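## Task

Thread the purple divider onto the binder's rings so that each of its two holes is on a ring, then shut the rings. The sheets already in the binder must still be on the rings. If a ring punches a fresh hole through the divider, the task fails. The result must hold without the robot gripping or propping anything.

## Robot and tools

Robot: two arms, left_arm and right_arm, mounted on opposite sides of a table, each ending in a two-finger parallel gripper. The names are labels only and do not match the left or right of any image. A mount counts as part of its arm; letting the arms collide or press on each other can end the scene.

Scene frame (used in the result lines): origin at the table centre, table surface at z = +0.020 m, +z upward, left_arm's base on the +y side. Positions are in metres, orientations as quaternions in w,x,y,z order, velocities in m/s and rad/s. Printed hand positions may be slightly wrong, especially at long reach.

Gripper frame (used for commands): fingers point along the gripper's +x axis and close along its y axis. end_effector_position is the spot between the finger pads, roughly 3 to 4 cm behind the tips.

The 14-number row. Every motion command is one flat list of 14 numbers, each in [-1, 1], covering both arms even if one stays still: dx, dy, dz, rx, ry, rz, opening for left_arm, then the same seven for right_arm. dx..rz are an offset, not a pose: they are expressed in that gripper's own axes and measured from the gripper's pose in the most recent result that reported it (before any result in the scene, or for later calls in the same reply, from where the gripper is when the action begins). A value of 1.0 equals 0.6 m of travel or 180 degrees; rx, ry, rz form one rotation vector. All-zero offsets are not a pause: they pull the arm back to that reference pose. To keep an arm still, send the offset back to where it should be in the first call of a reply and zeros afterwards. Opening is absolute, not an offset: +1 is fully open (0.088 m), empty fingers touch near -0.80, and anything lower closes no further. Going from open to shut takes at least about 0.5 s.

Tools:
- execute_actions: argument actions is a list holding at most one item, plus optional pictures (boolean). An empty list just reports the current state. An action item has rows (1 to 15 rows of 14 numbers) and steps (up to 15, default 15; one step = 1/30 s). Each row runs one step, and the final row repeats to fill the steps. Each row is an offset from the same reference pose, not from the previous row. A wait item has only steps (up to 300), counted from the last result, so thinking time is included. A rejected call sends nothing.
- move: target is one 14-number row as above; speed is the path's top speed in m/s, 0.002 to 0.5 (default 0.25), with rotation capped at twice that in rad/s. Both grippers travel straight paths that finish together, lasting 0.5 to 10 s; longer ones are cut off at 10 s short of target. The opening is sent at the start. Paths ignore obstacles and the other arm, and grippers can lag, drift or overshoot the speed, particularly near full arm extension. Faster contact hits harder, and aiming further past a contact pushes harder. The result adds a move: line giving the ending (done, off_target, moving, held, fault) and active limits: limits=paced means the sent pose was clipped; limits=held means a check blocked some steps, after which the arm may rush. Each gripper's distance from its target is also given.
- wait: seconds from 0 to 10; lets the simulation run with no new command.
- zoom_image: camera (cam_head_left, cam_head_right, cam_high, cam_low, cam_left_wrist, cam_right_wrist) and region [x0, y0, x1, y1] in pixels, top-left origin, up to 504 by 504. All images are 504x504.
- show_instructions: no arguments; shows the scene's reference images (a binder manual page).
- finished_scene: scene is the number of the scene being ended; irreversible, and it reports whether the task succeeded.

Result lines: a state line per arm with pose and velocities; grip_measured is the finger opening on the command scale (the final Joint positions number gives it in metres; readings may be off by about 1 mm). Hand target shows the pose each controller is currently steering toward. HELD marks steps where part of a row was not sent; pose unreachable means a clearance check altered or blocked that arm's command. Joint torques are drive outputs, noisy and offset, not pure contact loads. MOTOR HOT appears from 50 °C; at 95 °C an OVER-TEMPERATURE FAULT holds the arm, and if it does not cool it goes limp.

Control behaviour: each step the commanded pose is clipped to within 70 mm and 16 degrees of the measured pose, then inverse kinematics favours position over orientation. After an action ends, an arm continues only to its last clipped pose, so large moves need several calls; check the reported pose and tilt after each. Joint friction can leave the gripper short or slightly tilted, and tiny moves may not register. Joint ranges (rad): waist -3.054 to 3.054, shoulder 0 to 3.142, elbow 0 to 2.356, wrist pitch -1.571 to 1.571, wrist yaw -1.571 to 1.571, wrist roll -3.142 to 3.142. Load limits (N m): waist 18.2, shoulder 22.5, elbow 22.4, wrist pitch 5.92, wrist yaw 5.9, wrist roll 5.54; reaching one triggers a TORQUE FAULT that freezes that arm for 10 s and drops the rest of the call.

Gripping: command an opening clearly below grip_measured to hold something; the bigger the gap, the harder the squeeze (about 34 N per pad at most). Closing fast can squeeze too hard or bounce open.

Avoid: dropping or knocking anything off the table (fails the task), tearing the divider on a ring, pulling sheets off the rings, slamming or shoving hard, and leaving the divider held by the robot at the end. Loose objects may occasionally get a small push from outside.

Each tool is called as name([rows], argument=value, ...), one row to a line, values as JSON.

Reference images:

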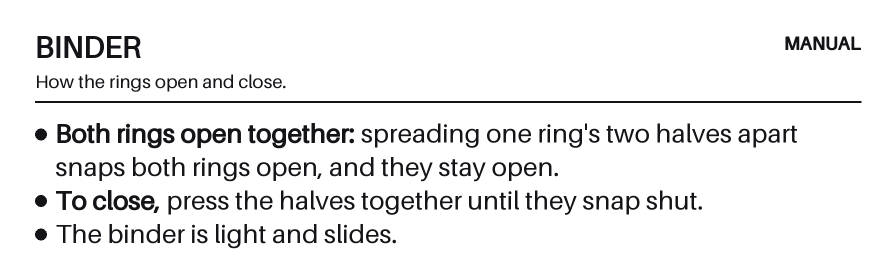

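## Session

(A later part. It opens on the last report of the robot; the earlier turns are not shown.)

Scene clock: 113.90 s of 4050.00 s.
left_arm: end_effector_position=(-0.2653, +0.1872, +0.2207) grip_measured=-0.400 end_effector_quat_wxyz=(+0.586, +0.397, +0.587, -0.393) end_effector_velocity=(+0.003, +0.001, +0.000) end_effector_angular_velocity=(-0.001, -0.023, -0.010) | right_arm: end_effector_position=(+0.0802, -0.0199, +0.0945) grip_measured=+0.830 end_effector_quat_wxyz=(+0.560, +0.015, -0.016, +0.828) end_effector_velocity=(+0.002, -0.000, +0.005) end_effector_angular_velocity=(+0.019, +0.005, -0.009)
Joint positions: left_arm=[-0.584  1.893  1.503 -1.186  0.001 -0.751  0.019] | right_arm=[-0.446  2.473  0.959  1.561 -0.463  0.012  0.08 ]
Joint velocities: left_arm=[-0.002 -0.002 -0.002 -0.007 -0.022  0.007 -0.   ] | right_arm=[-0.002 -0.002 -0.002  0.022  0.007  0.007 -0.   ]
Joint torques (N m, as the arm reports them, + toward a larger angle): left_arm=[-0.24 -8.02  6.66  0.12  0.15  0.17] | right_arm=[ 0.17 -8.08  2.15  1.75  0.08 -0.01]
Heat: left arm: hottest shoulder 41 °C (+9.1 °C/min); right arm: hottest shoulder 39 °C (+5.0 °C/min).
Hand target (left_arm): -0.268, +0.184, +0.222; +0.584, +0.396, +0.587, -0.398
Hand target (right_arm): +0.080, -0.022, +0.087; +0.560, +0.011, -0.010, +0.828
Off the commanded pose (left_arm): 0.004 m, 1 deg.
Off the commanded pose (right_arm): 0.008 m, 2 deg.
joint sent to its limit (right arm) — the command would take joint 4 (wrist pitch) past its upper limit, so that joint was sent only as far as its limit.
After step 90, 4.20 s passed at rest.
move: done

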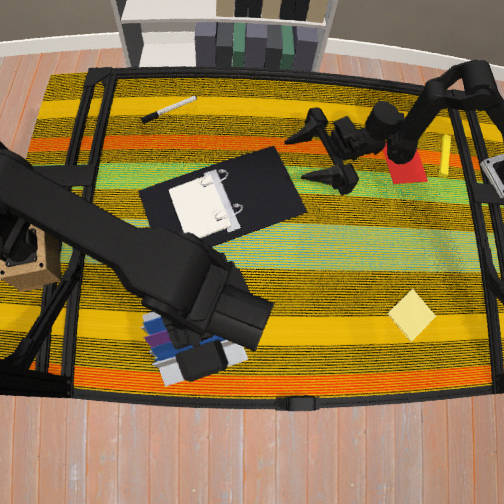

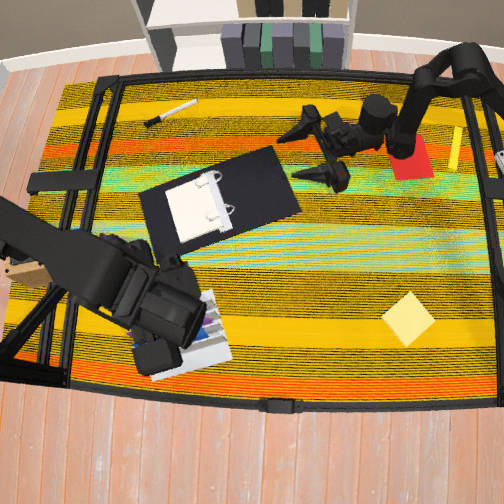

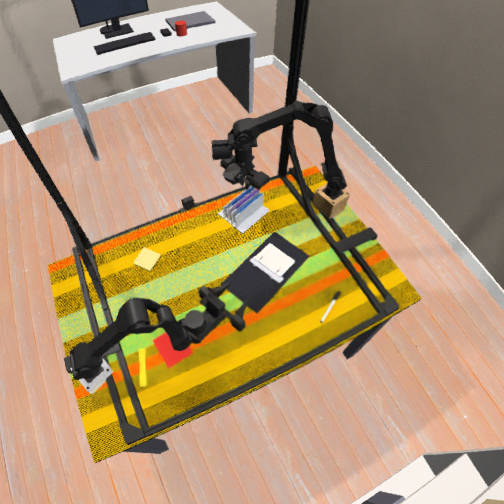

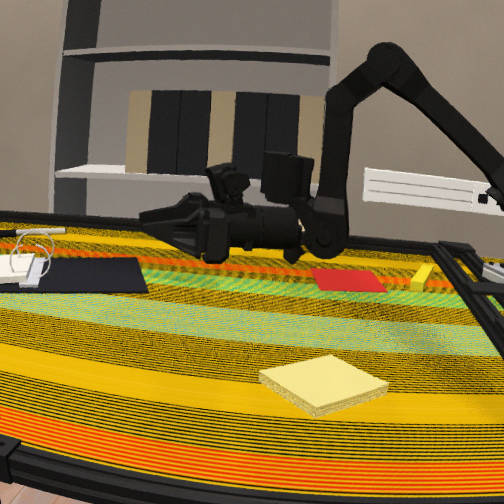

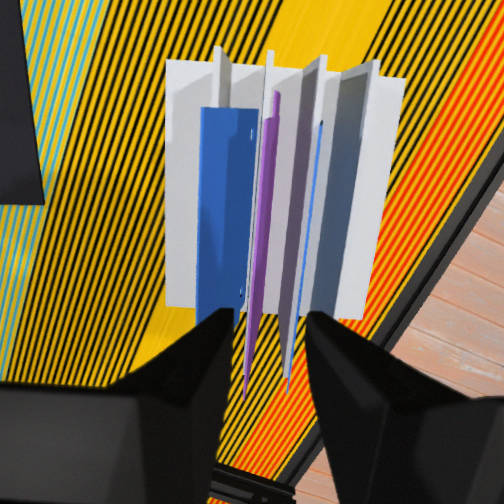

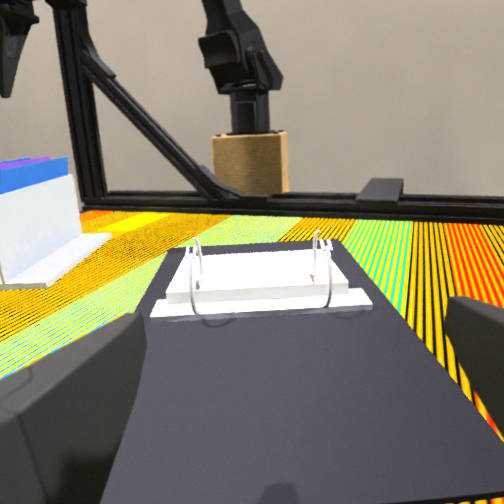

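move(target=[0.09,0.007,-0.022,0.022,0,0,-0.5,0,0,0,0,0,0,0.83], speed=0.15)

Scene clock: 119.13 s of 4050.00 s.
left_arm: end_effector_position=(-0.2663, +0.1992, +0.1701) grip_measured=-0.500 end_effector_quat_wxyz=(+0.574, +0.411, +0.574, -0.414) end_effector_velocity=(+0.002, +0.003, -0.001) end_effector_angular_velocity=(+0.009, -0.011, +0.005) | right_arm: end_effector_position=(+0.0800, -0.0200, +0.0943) grip_measured=+0.830 end_effector_quat_wxyz=(+0.560, +0.015, -0.016, +0.828) end_effector_velocity=(+0.000, -0.000, +0.001) end_effector_angular_velocity=(+0.000, -0.007, +0.005)
Joint positions: left_arm=[-0.599  1.895  1.297 -0.97   0.001 -0.705  0.015] | right_arm=[-0.445  2.473  0.959  1.561 -0.463  0.012  0.08 ]
Joint velocities: left_arm=[-0.002 -0.002 -0.007 -0.007 -0.007 -0.007  0.   ] | right_arm=[-0.002 -0.007 -0.002 -0.007 -0.007 -0.007 -0.   ]
Joint torques (N m, as the arm reports them, + toward a larger angle): left_arm=[-0.32 -8.04  4.04  0.25  0.    0.14] | right_arm=[ 0.04 -9.56  2.9   1.63  0.    0.04]
Heat: left arm: hottest shoulder 41 °C (+8.0 °C/min); right arm: hottest shoulder 39 °C (+5.0 °C/min).
Hand target (left_arm): -0.266, +0.201, +0.167; +0.572, +0.416, +0.574, -0.413
Hand target (right_arm): +0.080, -0.020, +0.095; +0.560, +0.015, -0.016, +0.828
Off the commanded pose (left_arm): 0.004 m, 1 deg.
Off the commanded pose (right_arm): 0.000 m, 0 deg.
After step 90, 1.43 s passed at rest.
move: done

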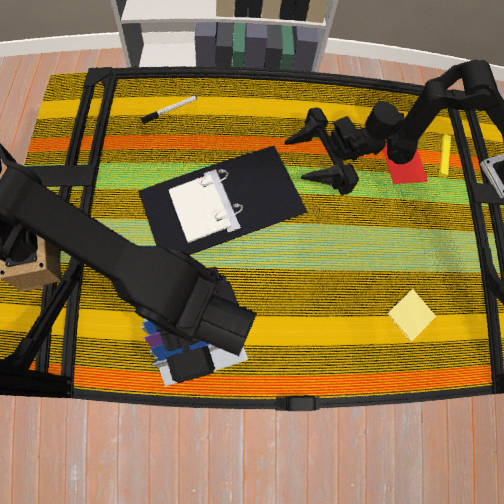

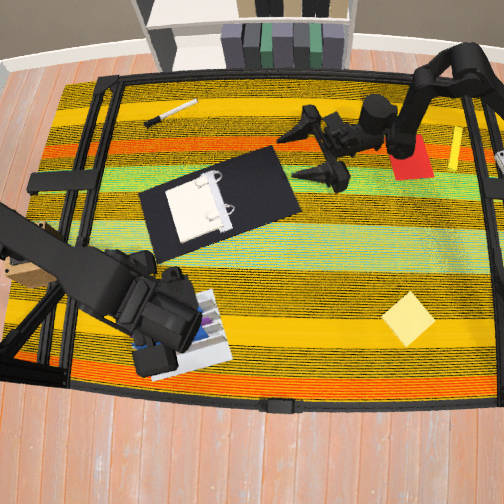

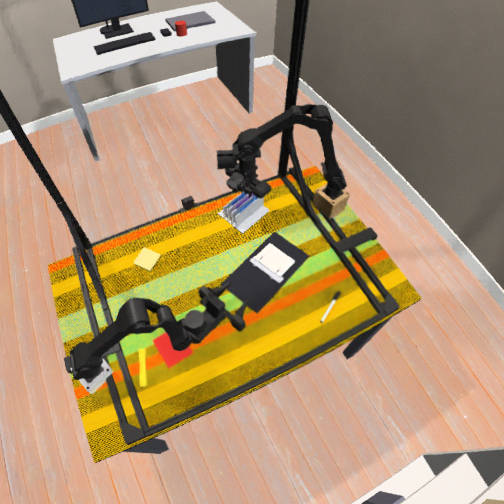

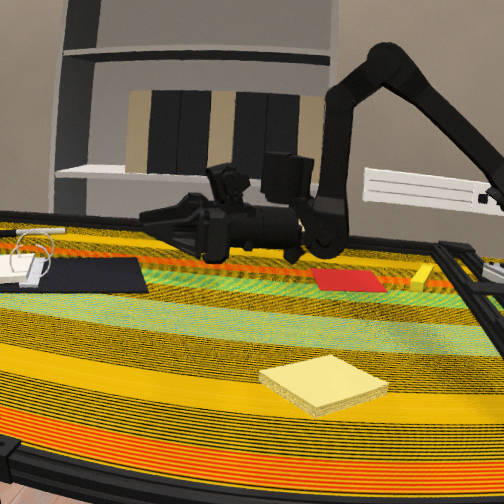

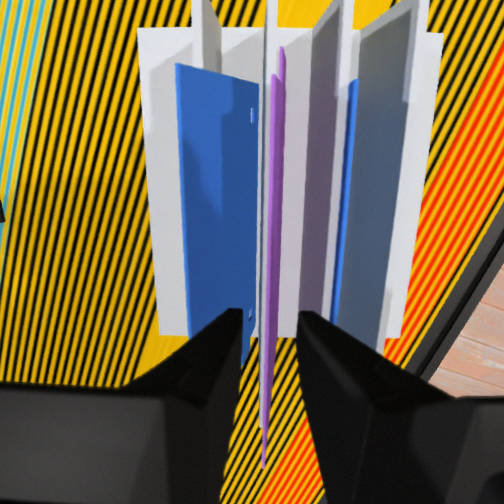

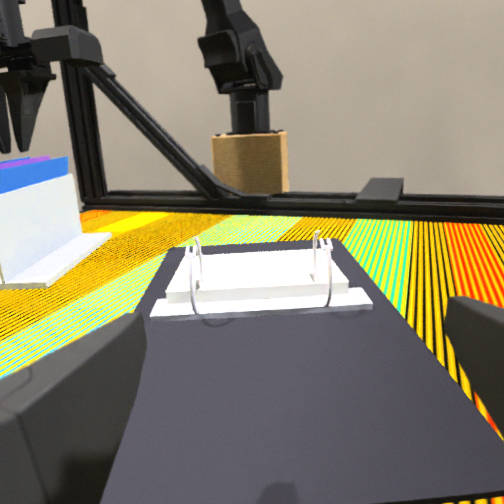

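move(target=[0.044,0,0,0,0,0,-0.5,0,0,0,0,0,0,0.83], speed=0.08)

zoom_image(camera="cam_right_wrist", region=[0, 110, 120, 230])

zoom_image(camera="cam_high", region=[210, 165, 290, 245])

Scene clock: 130.87 s of 4050.00 s.
left_arm: end_effector_position=(-0.2671, +0.1973, +0.1473) grip_measured=-0.500 end_effector_quat_wxyz=(+0.575, +0.408, +0.573, -0.417) end_effector_velocity=(-0.001, -0.004, +0.000) end_effector_angular_velocity=(-0.023, +0.002, +0.020) | right_arm: end_effector_position=(+0.0800, -0.0200, +0.0943) grip_measured=+0.830 end_effector_quat_wxyz=(+0.560, +0.015, -0.016, +0.828) end_effector_velocity=(-0.002, -0.001, -0.001) end_effector_angular_velocity=(-0.005, -0.007, +0.009)
Joint positions: left_arm=[-0.599  1.928  1.245 -0.875  0.001 -0.705  0.014] | right_arm=[-0.445  2.473  0.959  1.561 -0.463  0.012  0.08 ]
Joint velocities: left_arm=[-0.002 -0.002 -0.002  0.022 -0.007 -0.022 -0.   ] | right_arm=[ 0.002 -0.002 -0.002 -0.007 -0.007 -0.007 -0.   ]
Joint torques (N m, as the arm reports them, + toward a larger angle): left_arm=[-0.06 -7.83  4.04  0.25  0.01  0.02] | right_arm=[ 0.03 -9.51  2.86  1.64  0.01  0.04]
Heat: left arm: hottest shoulder 39 °C (+3.1 °C/min); right arm: hottest shoulder 40 °C (+5.1 °C/min).
Hand target (left_arm): -0.266, +0.199, +0.144; +0.574, +0.412, +0.574, -0.413
Hand target (right_arm): +0.080, -0.020, +0.094; +0.560, +0.015, -0.016, +0.828
Off the commanded pose (left_arm): 0.004 m, 1 deg.
Off the commanded pose (right_arm): 0.000 m, 0 deg.
After step 90, 7.97 s passed at rest.
move: done

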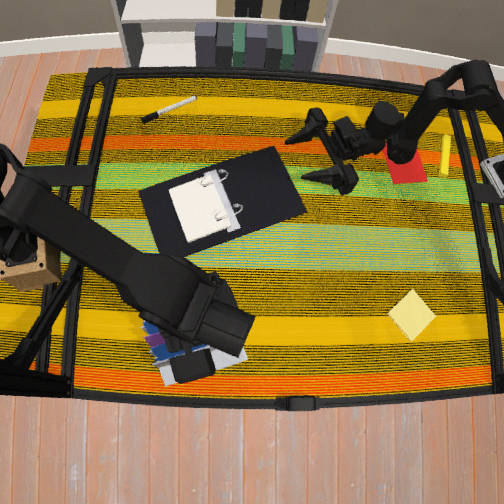

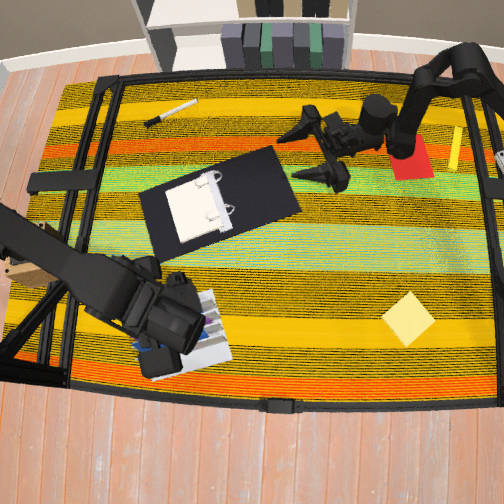

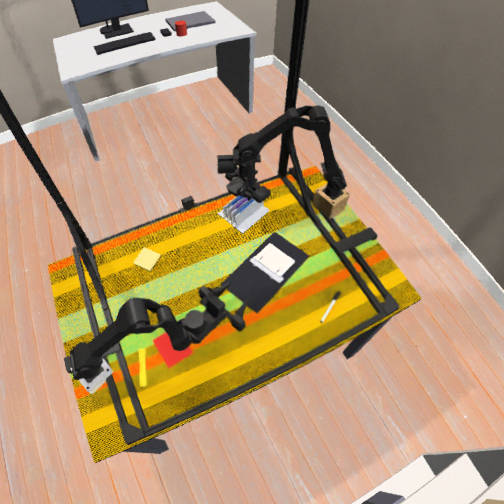

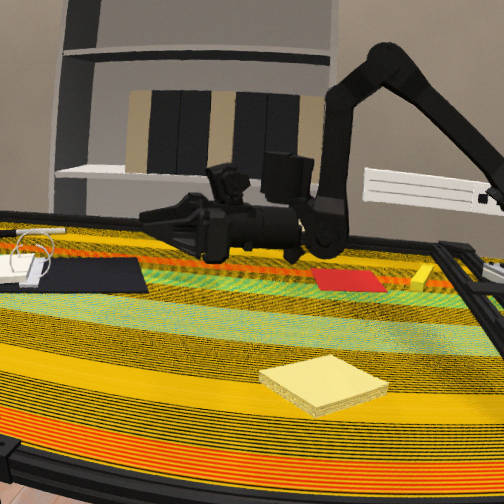

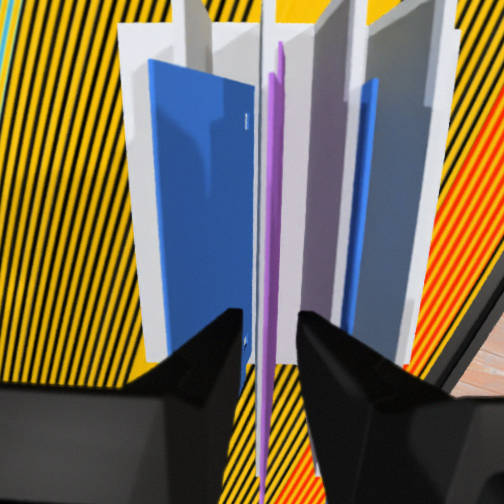

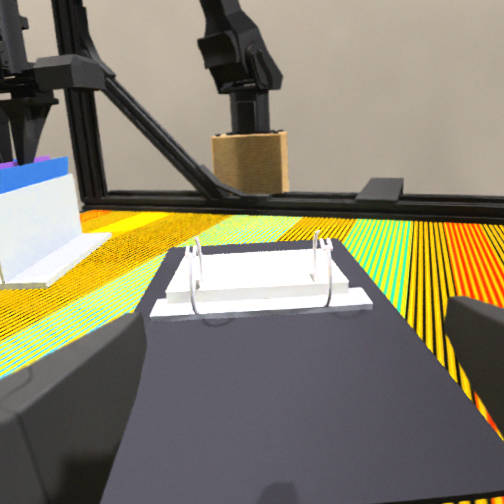

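Region (0, 110, 120, 230) of cam_right_wrist's 504x504 image, scaled by 4.200, with more detail than that image has.

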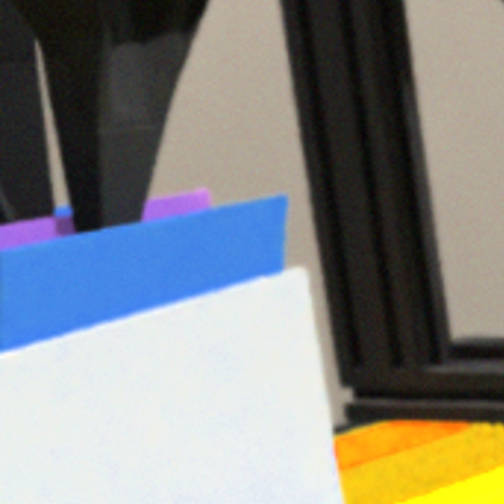

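Region (210, 165, 290, 245) of cam_high's 504x504 image, scaled by 6.300, with more detail than that image has.

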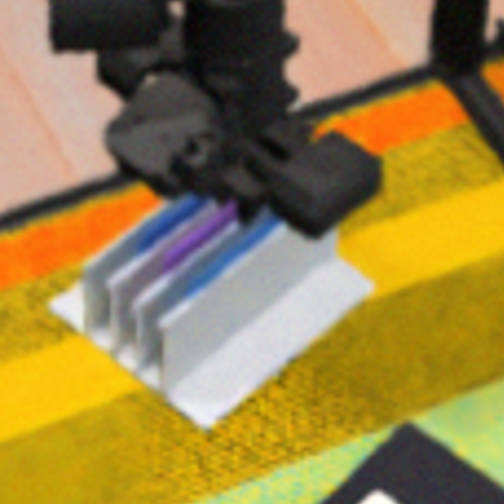

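move(target=[0,0,0,0,0,0,-0.95,0,0,0,0,0,0,0.83])

Scene clock: 138.47 s of 4050.00 s.
left_arm: end_effector_position=(-0.2673, +0.1973, +0.1471) grip_measured=-0.810 end_effector_quat_wxyz=(+0.575, +0.408, +0.574, -0.417) end_effector_velocity=(+0.001, +0.002, +0.000) end_effector_angular_velocity=(+0.010, +0.005, +0.039) | right_arm: end_effector_position=(+0.0800, -0.0200, +0.0943) grip_measured=+0.830 end_effector_quat_wxyz=(+0.560, +0.015, -0.016, +0.828) end_effector_velocity=(-0.002, -0.001, -0.001) end_effector_angular_velocity=(+0.001, -0.021, +0.019)
Joint positions: left_arm=[-0.599  1.929  1.245 -0.874  0.001 -0.706  0.   ] | right_arm=[-0.445  2.473  0.959  1.561 -0.463  0.012  0.08 ]
Joint velocities: left_arm=[ 0.002 -0.002 -0.002 -0.007  0.007 -0.037  0.   ] | right_arm=[-0.002 -0.002 -0.002 -0.007 -0.022 -0.022 -0.   ]
Joint torques (N m, as the arm reports them, + toward a larger angle): left_arm=[ 0.02 -8.69  4.86  0.05  0.    0.08] | right_arm=[ 0.03 -9.5   2.87  1.63  0.01  0.04]
Heat: left arm: hottest shoulder 38 °C (+1.0 °C/min); right arm: hottest shoulder 41 °C (+6.1 °C/min).
Hand target (left_arm): -0.267, +0.197, +0.147; +0.575, +0.408, +0.573, -0.417
Hand target (right_arm): +0.080, -0.020, +0.094; +0.560, +0.015, -0.016, +0.828
Off the commanded pose (left_arm): 0.000 m, 0 deg.
Off the commanded pose (right_arm): 0.000 m, 0 deg.
After step 90, 3.90 s passed at rest.
move: done

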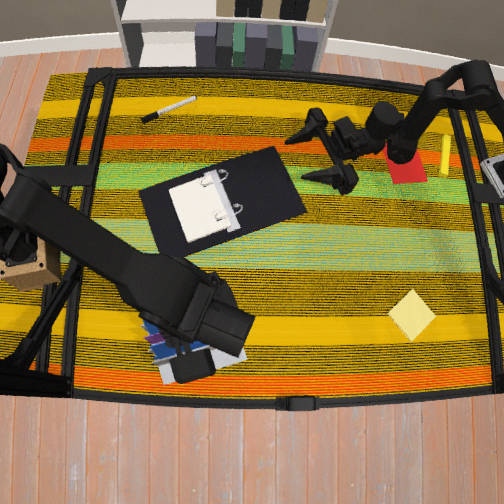

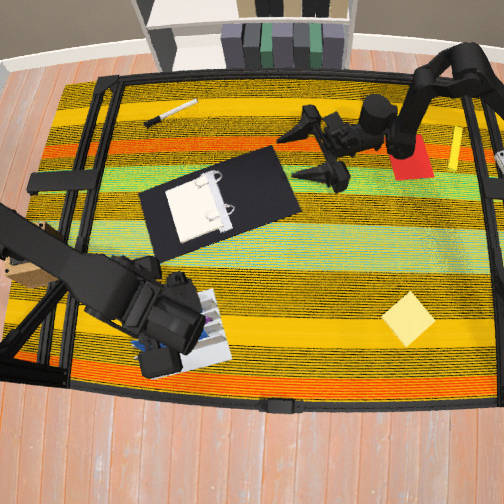

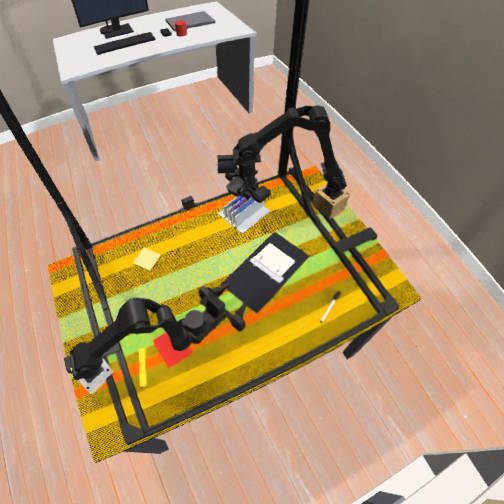

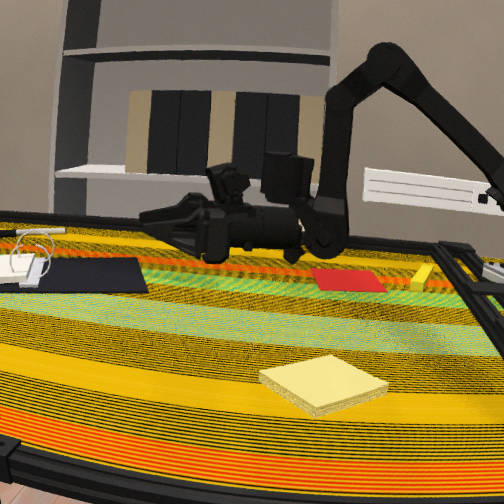

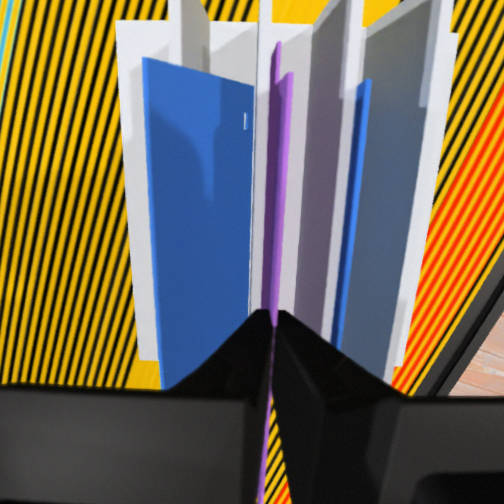

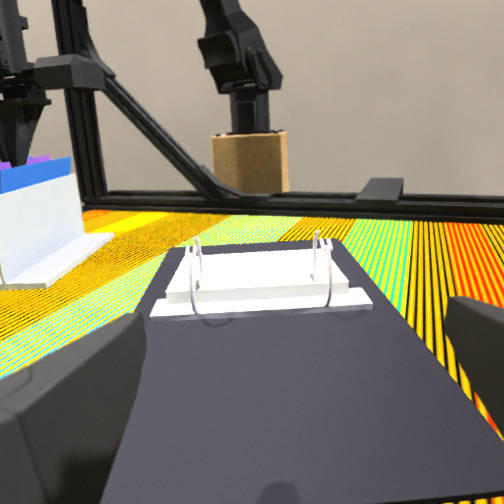

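move(target=[-0.2,0,0,0,0,0,-0.95,0,0,0,0,0,0,0.83], speed=0.12)

move(target=[0.05,0.4,0.123,-0.508,-0.113,-0.107,-0.95,0,0,0,0,0,0,0.83], speed=0.25)

Scene clock: 147.27 s of 4050.00 s.
left_arm: end_effector_position=(-0.2662, +0.2006, +0.2613) grip_measured=-0.810 end_effector_quat_wxyz=(+0.573, +0.414, +0.576, -0.411) end_effector_velocity=(+0.002, +0.004, +0.001) end_effector_angular_velocity=(+0.013, -0.013, -0.010) | right_arm: end_effector_position=(+0.0800, -0.0200, +0.0943) grip_measured=+0.830 end_effector_quat_wxyz=(+0.560, +0.015, -0.016, +0.828) end_effector_velocity=(+0.000, -0.001, -0.001) end_effector_angular_velocity=(-0.005, -0.007, +0.005)
Joint positions: left_arm=[-0.599  1.834  1.587 -1.329  0.003 -0.706  0.   ] | right_arm=[-0.445  2.473  0.959  1.561 -0.463  0.012  0.08 ]
Joint velocities: left_arm=[-0.002 -0.002  0.002 -0.022 -0.007  0.007  0.   ] | right_arm=[-0.002 -0.002 -0.002 -0.007 -0.007 -0.007 -0.   ]
Joint torques (N m, as the arm reports them, + toward a larger angle): left_arm=[ 0.16 -9.55  6.59 -0.07 -0.05  0.08] | right_arm=[ 0.03 -9.52  2.86  1.64  0.    0.04]
Heat: left arm: hottest shoulder 38 °C (+0.0 °C/min); right arm: hottest shoulder 41 °C (+6.0 °C/min).
Hand target (left_arm): -0.266, +0.198, +0.267; +0.575, +0.408, +0.574, -0.417
Hand target (right_arm): +0.080, -0.020, +0.094; +0.560, +0.015, -0.016, +0.828
Off the commanded pose (left_arm): 0.006 m, 1 deg.
Off the commanded pose (right_arm): 0.000 m, 0 deg.
move: done

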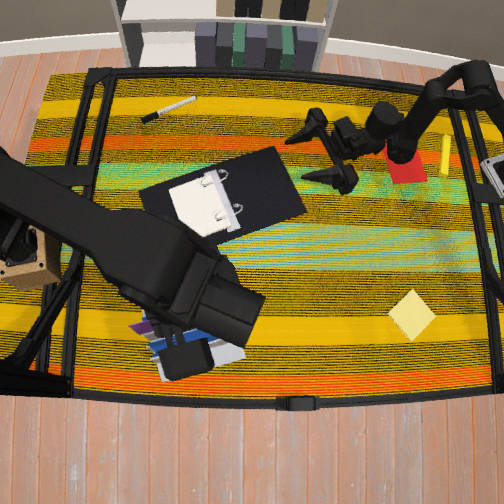

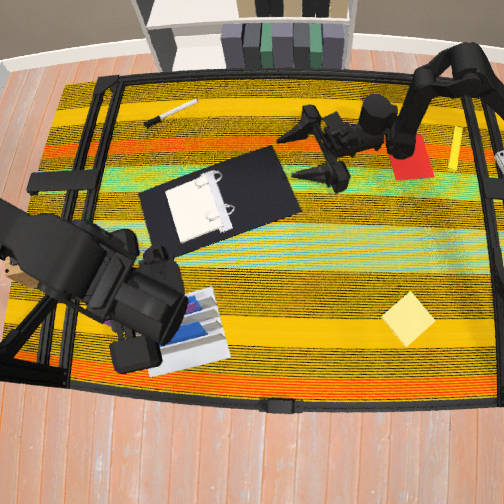

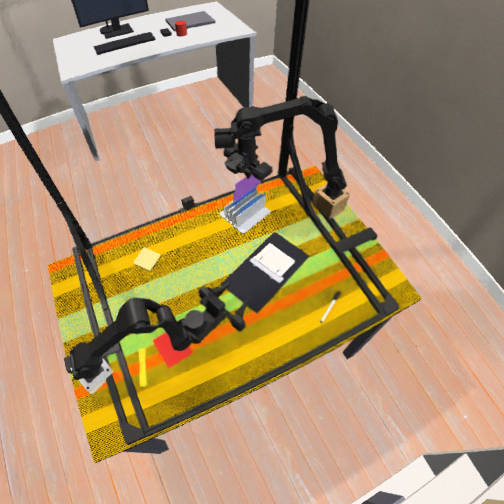

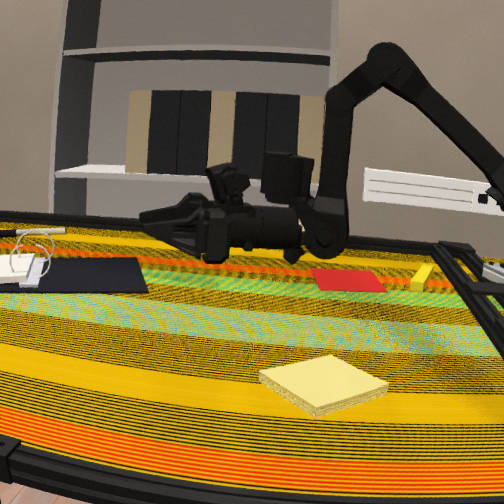

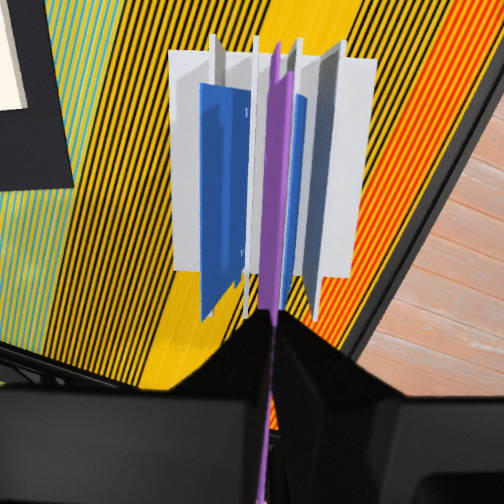

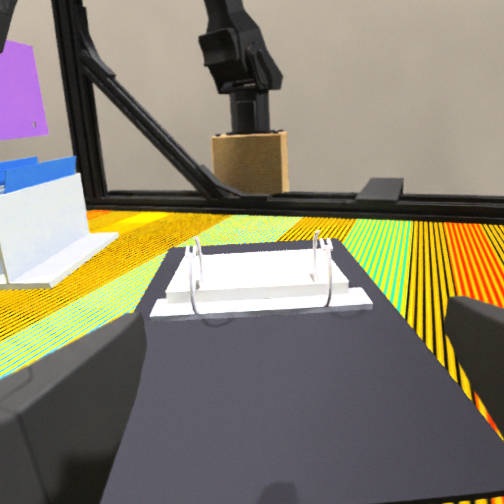

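Scene clock: 151.00 s of 4050.00 s.
left_arm: end_effector_position=(-0.0144, +0.2047, +0.2347) grip_measured=-0.810 end_effector_quat_wxyz=(-0.709, +0.277, -0.648, +0.023) end_effector_velocity=(+0.000, +0.001, -0.001) end_effector_angular_velocity=(-0.001, -0.004, +0.007) | right_arm: end_effector_position=(+0.0800, -0.0200, +0.0943) grip_measured=+0.830 end_effector_quat_wxyz=(+0.560, +0.015, -0.016, +0.828) end_effector_velocity=(-0.002, -0.001, -0.003) end_effector_angular_velocity=(-0.009, -0.006, +0.009)
Joint positions: left_arm=[ 0.164  1.485  1.017 -0.666 -0.001 -1.558  0.   ] | right_arm=[-0.445  2.473  0.959  1.561 -0.463  0.012  0.08 ]
Joint velocities: left_arm=[-0.002 -0.002 -0.007  0.007 -0.007 -0.007  0.   ] | right_arm=[ 0.002  0.002 -0.002 -0.007 -0.007 -0.007  0.   ]
Joint torques (N m, as the arm reports them, + toward a larger angle): left_arm=[ 0.33 -6.37  4.96  0.81 -0.15 -0.1 ] | right_arm=[ 0.03 -9.5   2.87  1.64  0.01  0.04]
Heat: left arm: hottest shoulder 38 °C (-1.0 °C/min); right arm: hottest shoulder 41 °C (+5.0 °C/min).
Hand target (left_arm): -0.013, +0.207, +0.232; +0.709, -0.278, +0.647, -0.018
Hand target (right_arm): +0.080, -0.020, +0.094; +0.560, +0.015, -0.016, +0.828
Off the commanded pose (left_arm): 0.005 m, 1 deg.
Off the commanded pose (right_arm): 0.000 m, 0 deg.
move: done

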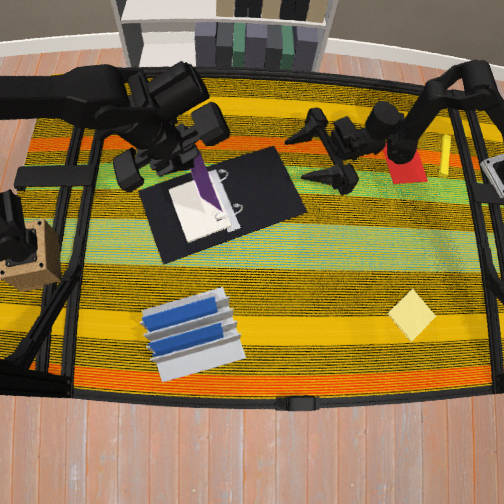

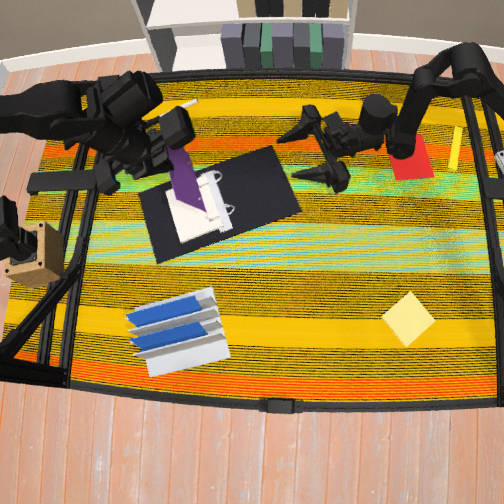

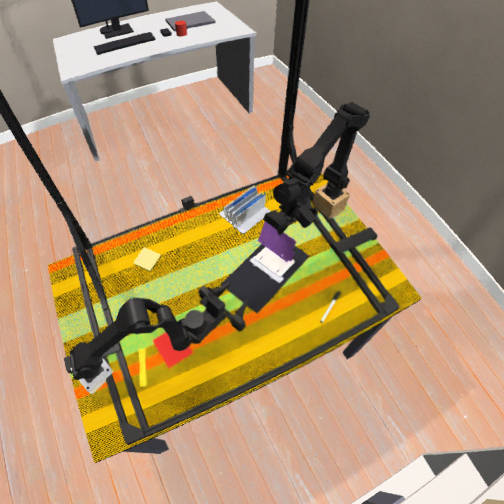

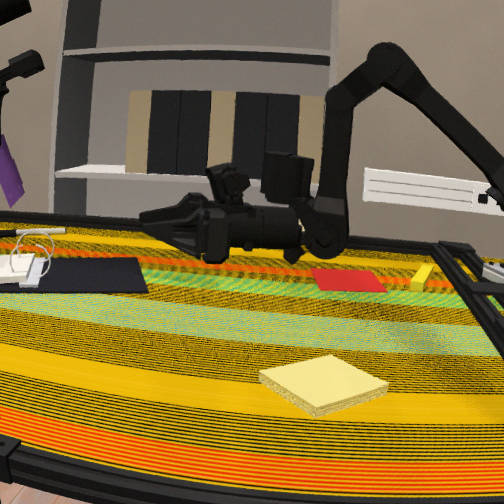

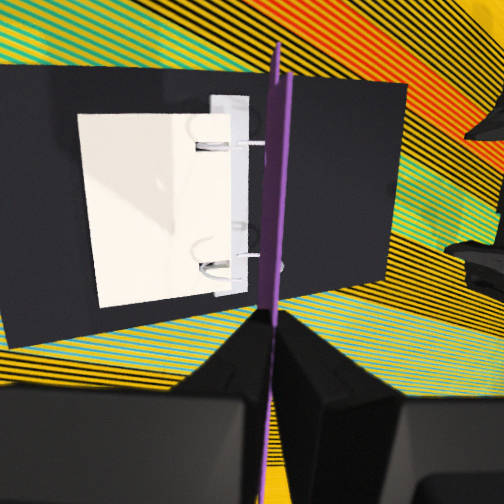

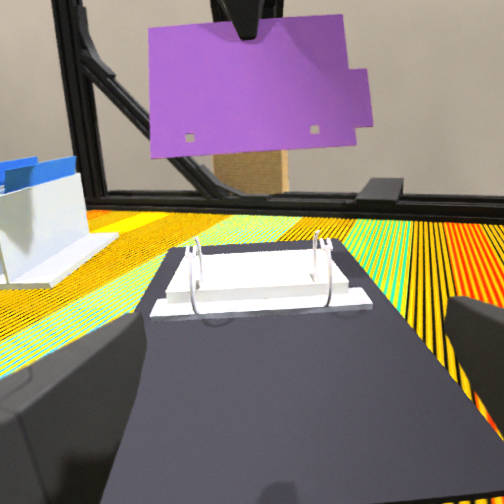

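move(target=[0.07,0.008,0,0,0,0,-0.95,0,0,0,0,0,0,0.83], speed=0.08)

zoom_image(camera="cam_left_wrist", region=[150, 90, 370, 320])

zoom_image(camera="cam_right_wrist", region=[150, 170, 380, 320])

zoom_image(camera="cam_low", region=[0, 190, 100, 300])

Scene clock: 160.17 s of 4050.00 s.
left_arm: end_effector_position=(-0.0086, +0.1908, +0.1982) grip_measured=-0.809 end_effector_quat_wxyz=(-0.709, +0.280, -0.647, +0.026) end_effector_velocity=(-0.003, +0.001, +0.001) end_effector_angular_velocity=(-0.001, +0.010, +0.001) | right_arm: end_effector_position=(+0.0800, -0.0200, +0.0943) grip_measured=+0.830 end_effector_quat_wxyz=(+0.560, +0.015, -0.016, +0.828) end_effector_velocity=(+0.000, -0.001, -0.001) end_effector_angular_velocity=(-0.005, -0.007, +0.005)
Joint positions: left_arm=[ 0.164  1.581  0.954 -0.497 -0.001 -1.558  0.   ] | right_arm=[-0.445  2.473  0.959  1.561 -0.463  0.012  0.08 ]
Joint velocities: left_arm=[-0.002 -0.007 -0.002 -0.007  0.007 -0.007  0.   ] | right_arm=[-0.002 -0.002 -0.002 -0.007 -0.007 -0.007 -0.   ]
Joint torques (N m, as the arm reports them, + toward a larger angle): left_arm=[-0.03 -6.02  4.86  0.82  0.01  0.08] | right_arm=[ 0.02 -9.51  2.85  1.64  0.    0.04]
Heat: left arm: hottest shoulder 37 °C (-4.1 °C/min); right arm: hottest shoulder 42 °C (+4.1 °C/min).
Hand target (left_arm): -0.009, +0.192, +0.194; +0.709, -0.277, +0.648, -0.023
Hand target (right_arm): +0.080, -0.020, +0.094; +0.560, +0.015, -0.016, +0.828
Off the commanded pose (left_arm): 0.004 m, 1 deg.
Off the commanded pose (right_arm): 0.000 m, 0 deg.
move: done

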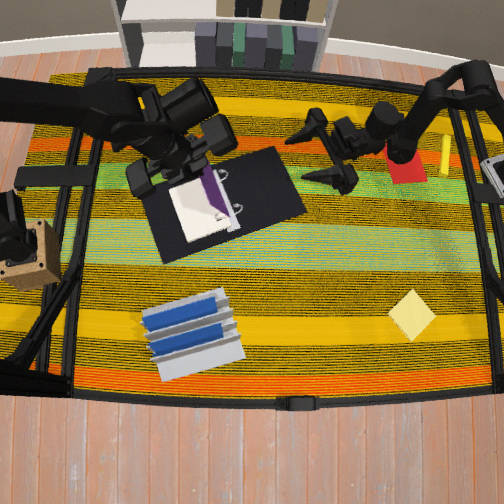

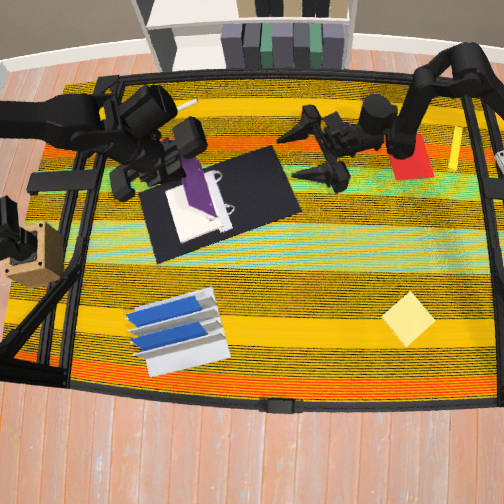

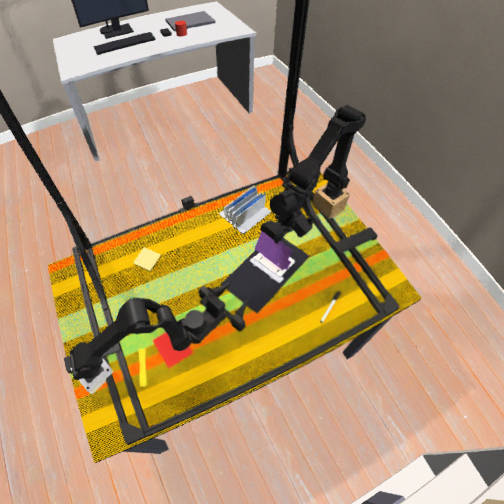

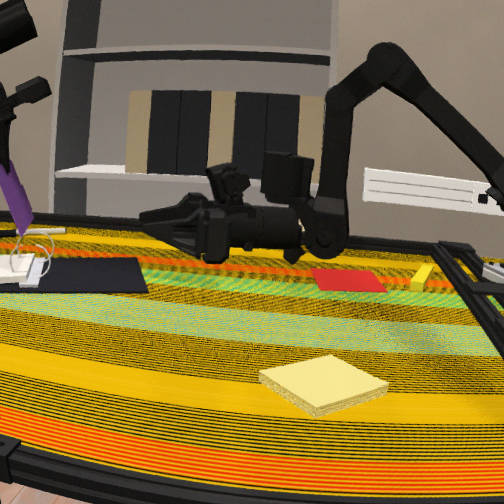

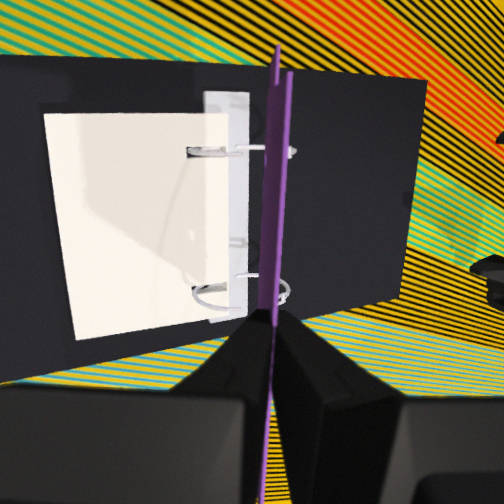

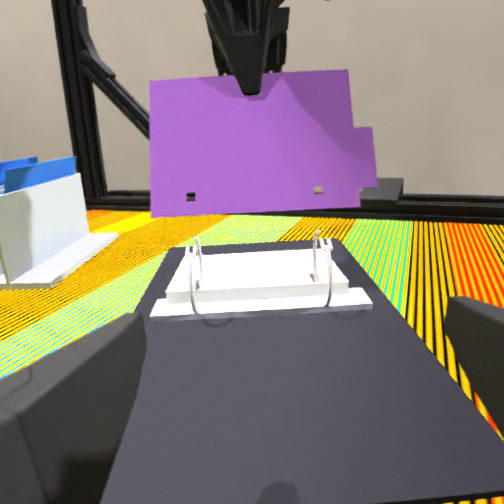

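Region (150, 90, 370, 320) of cam_left_wrist's 504x504 image, scaled by 2.191, with more detail than that image has; it fills the left 482 columns of this view, and the rest is white.

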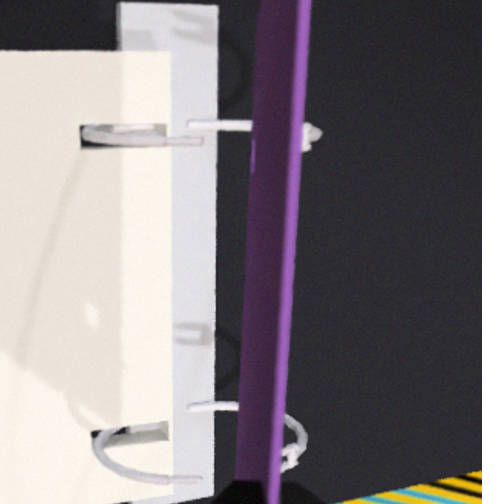

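Region (150, 170, 380, 320) of cam_right_wrist's 504x504 image, scaled by 2.191, with more detail than that image has; it fills the top 329 rows of this view, and the rest is white.

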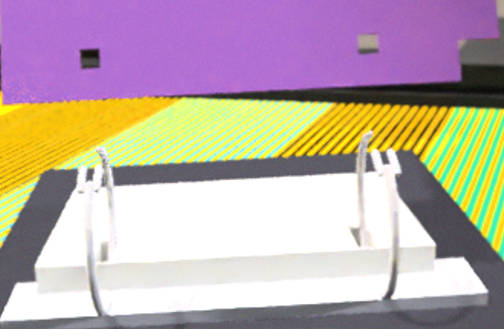

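Region (0, 190, 100, 300) of cam_low's 504x504 image, scaled by 4.582, with more detail than that image has; it fills the left 458 columns of this view, and the rest is white.

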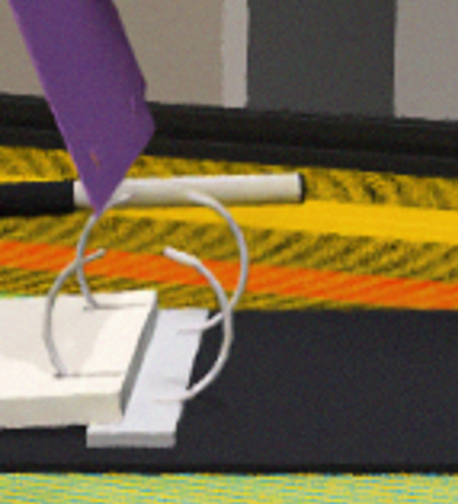

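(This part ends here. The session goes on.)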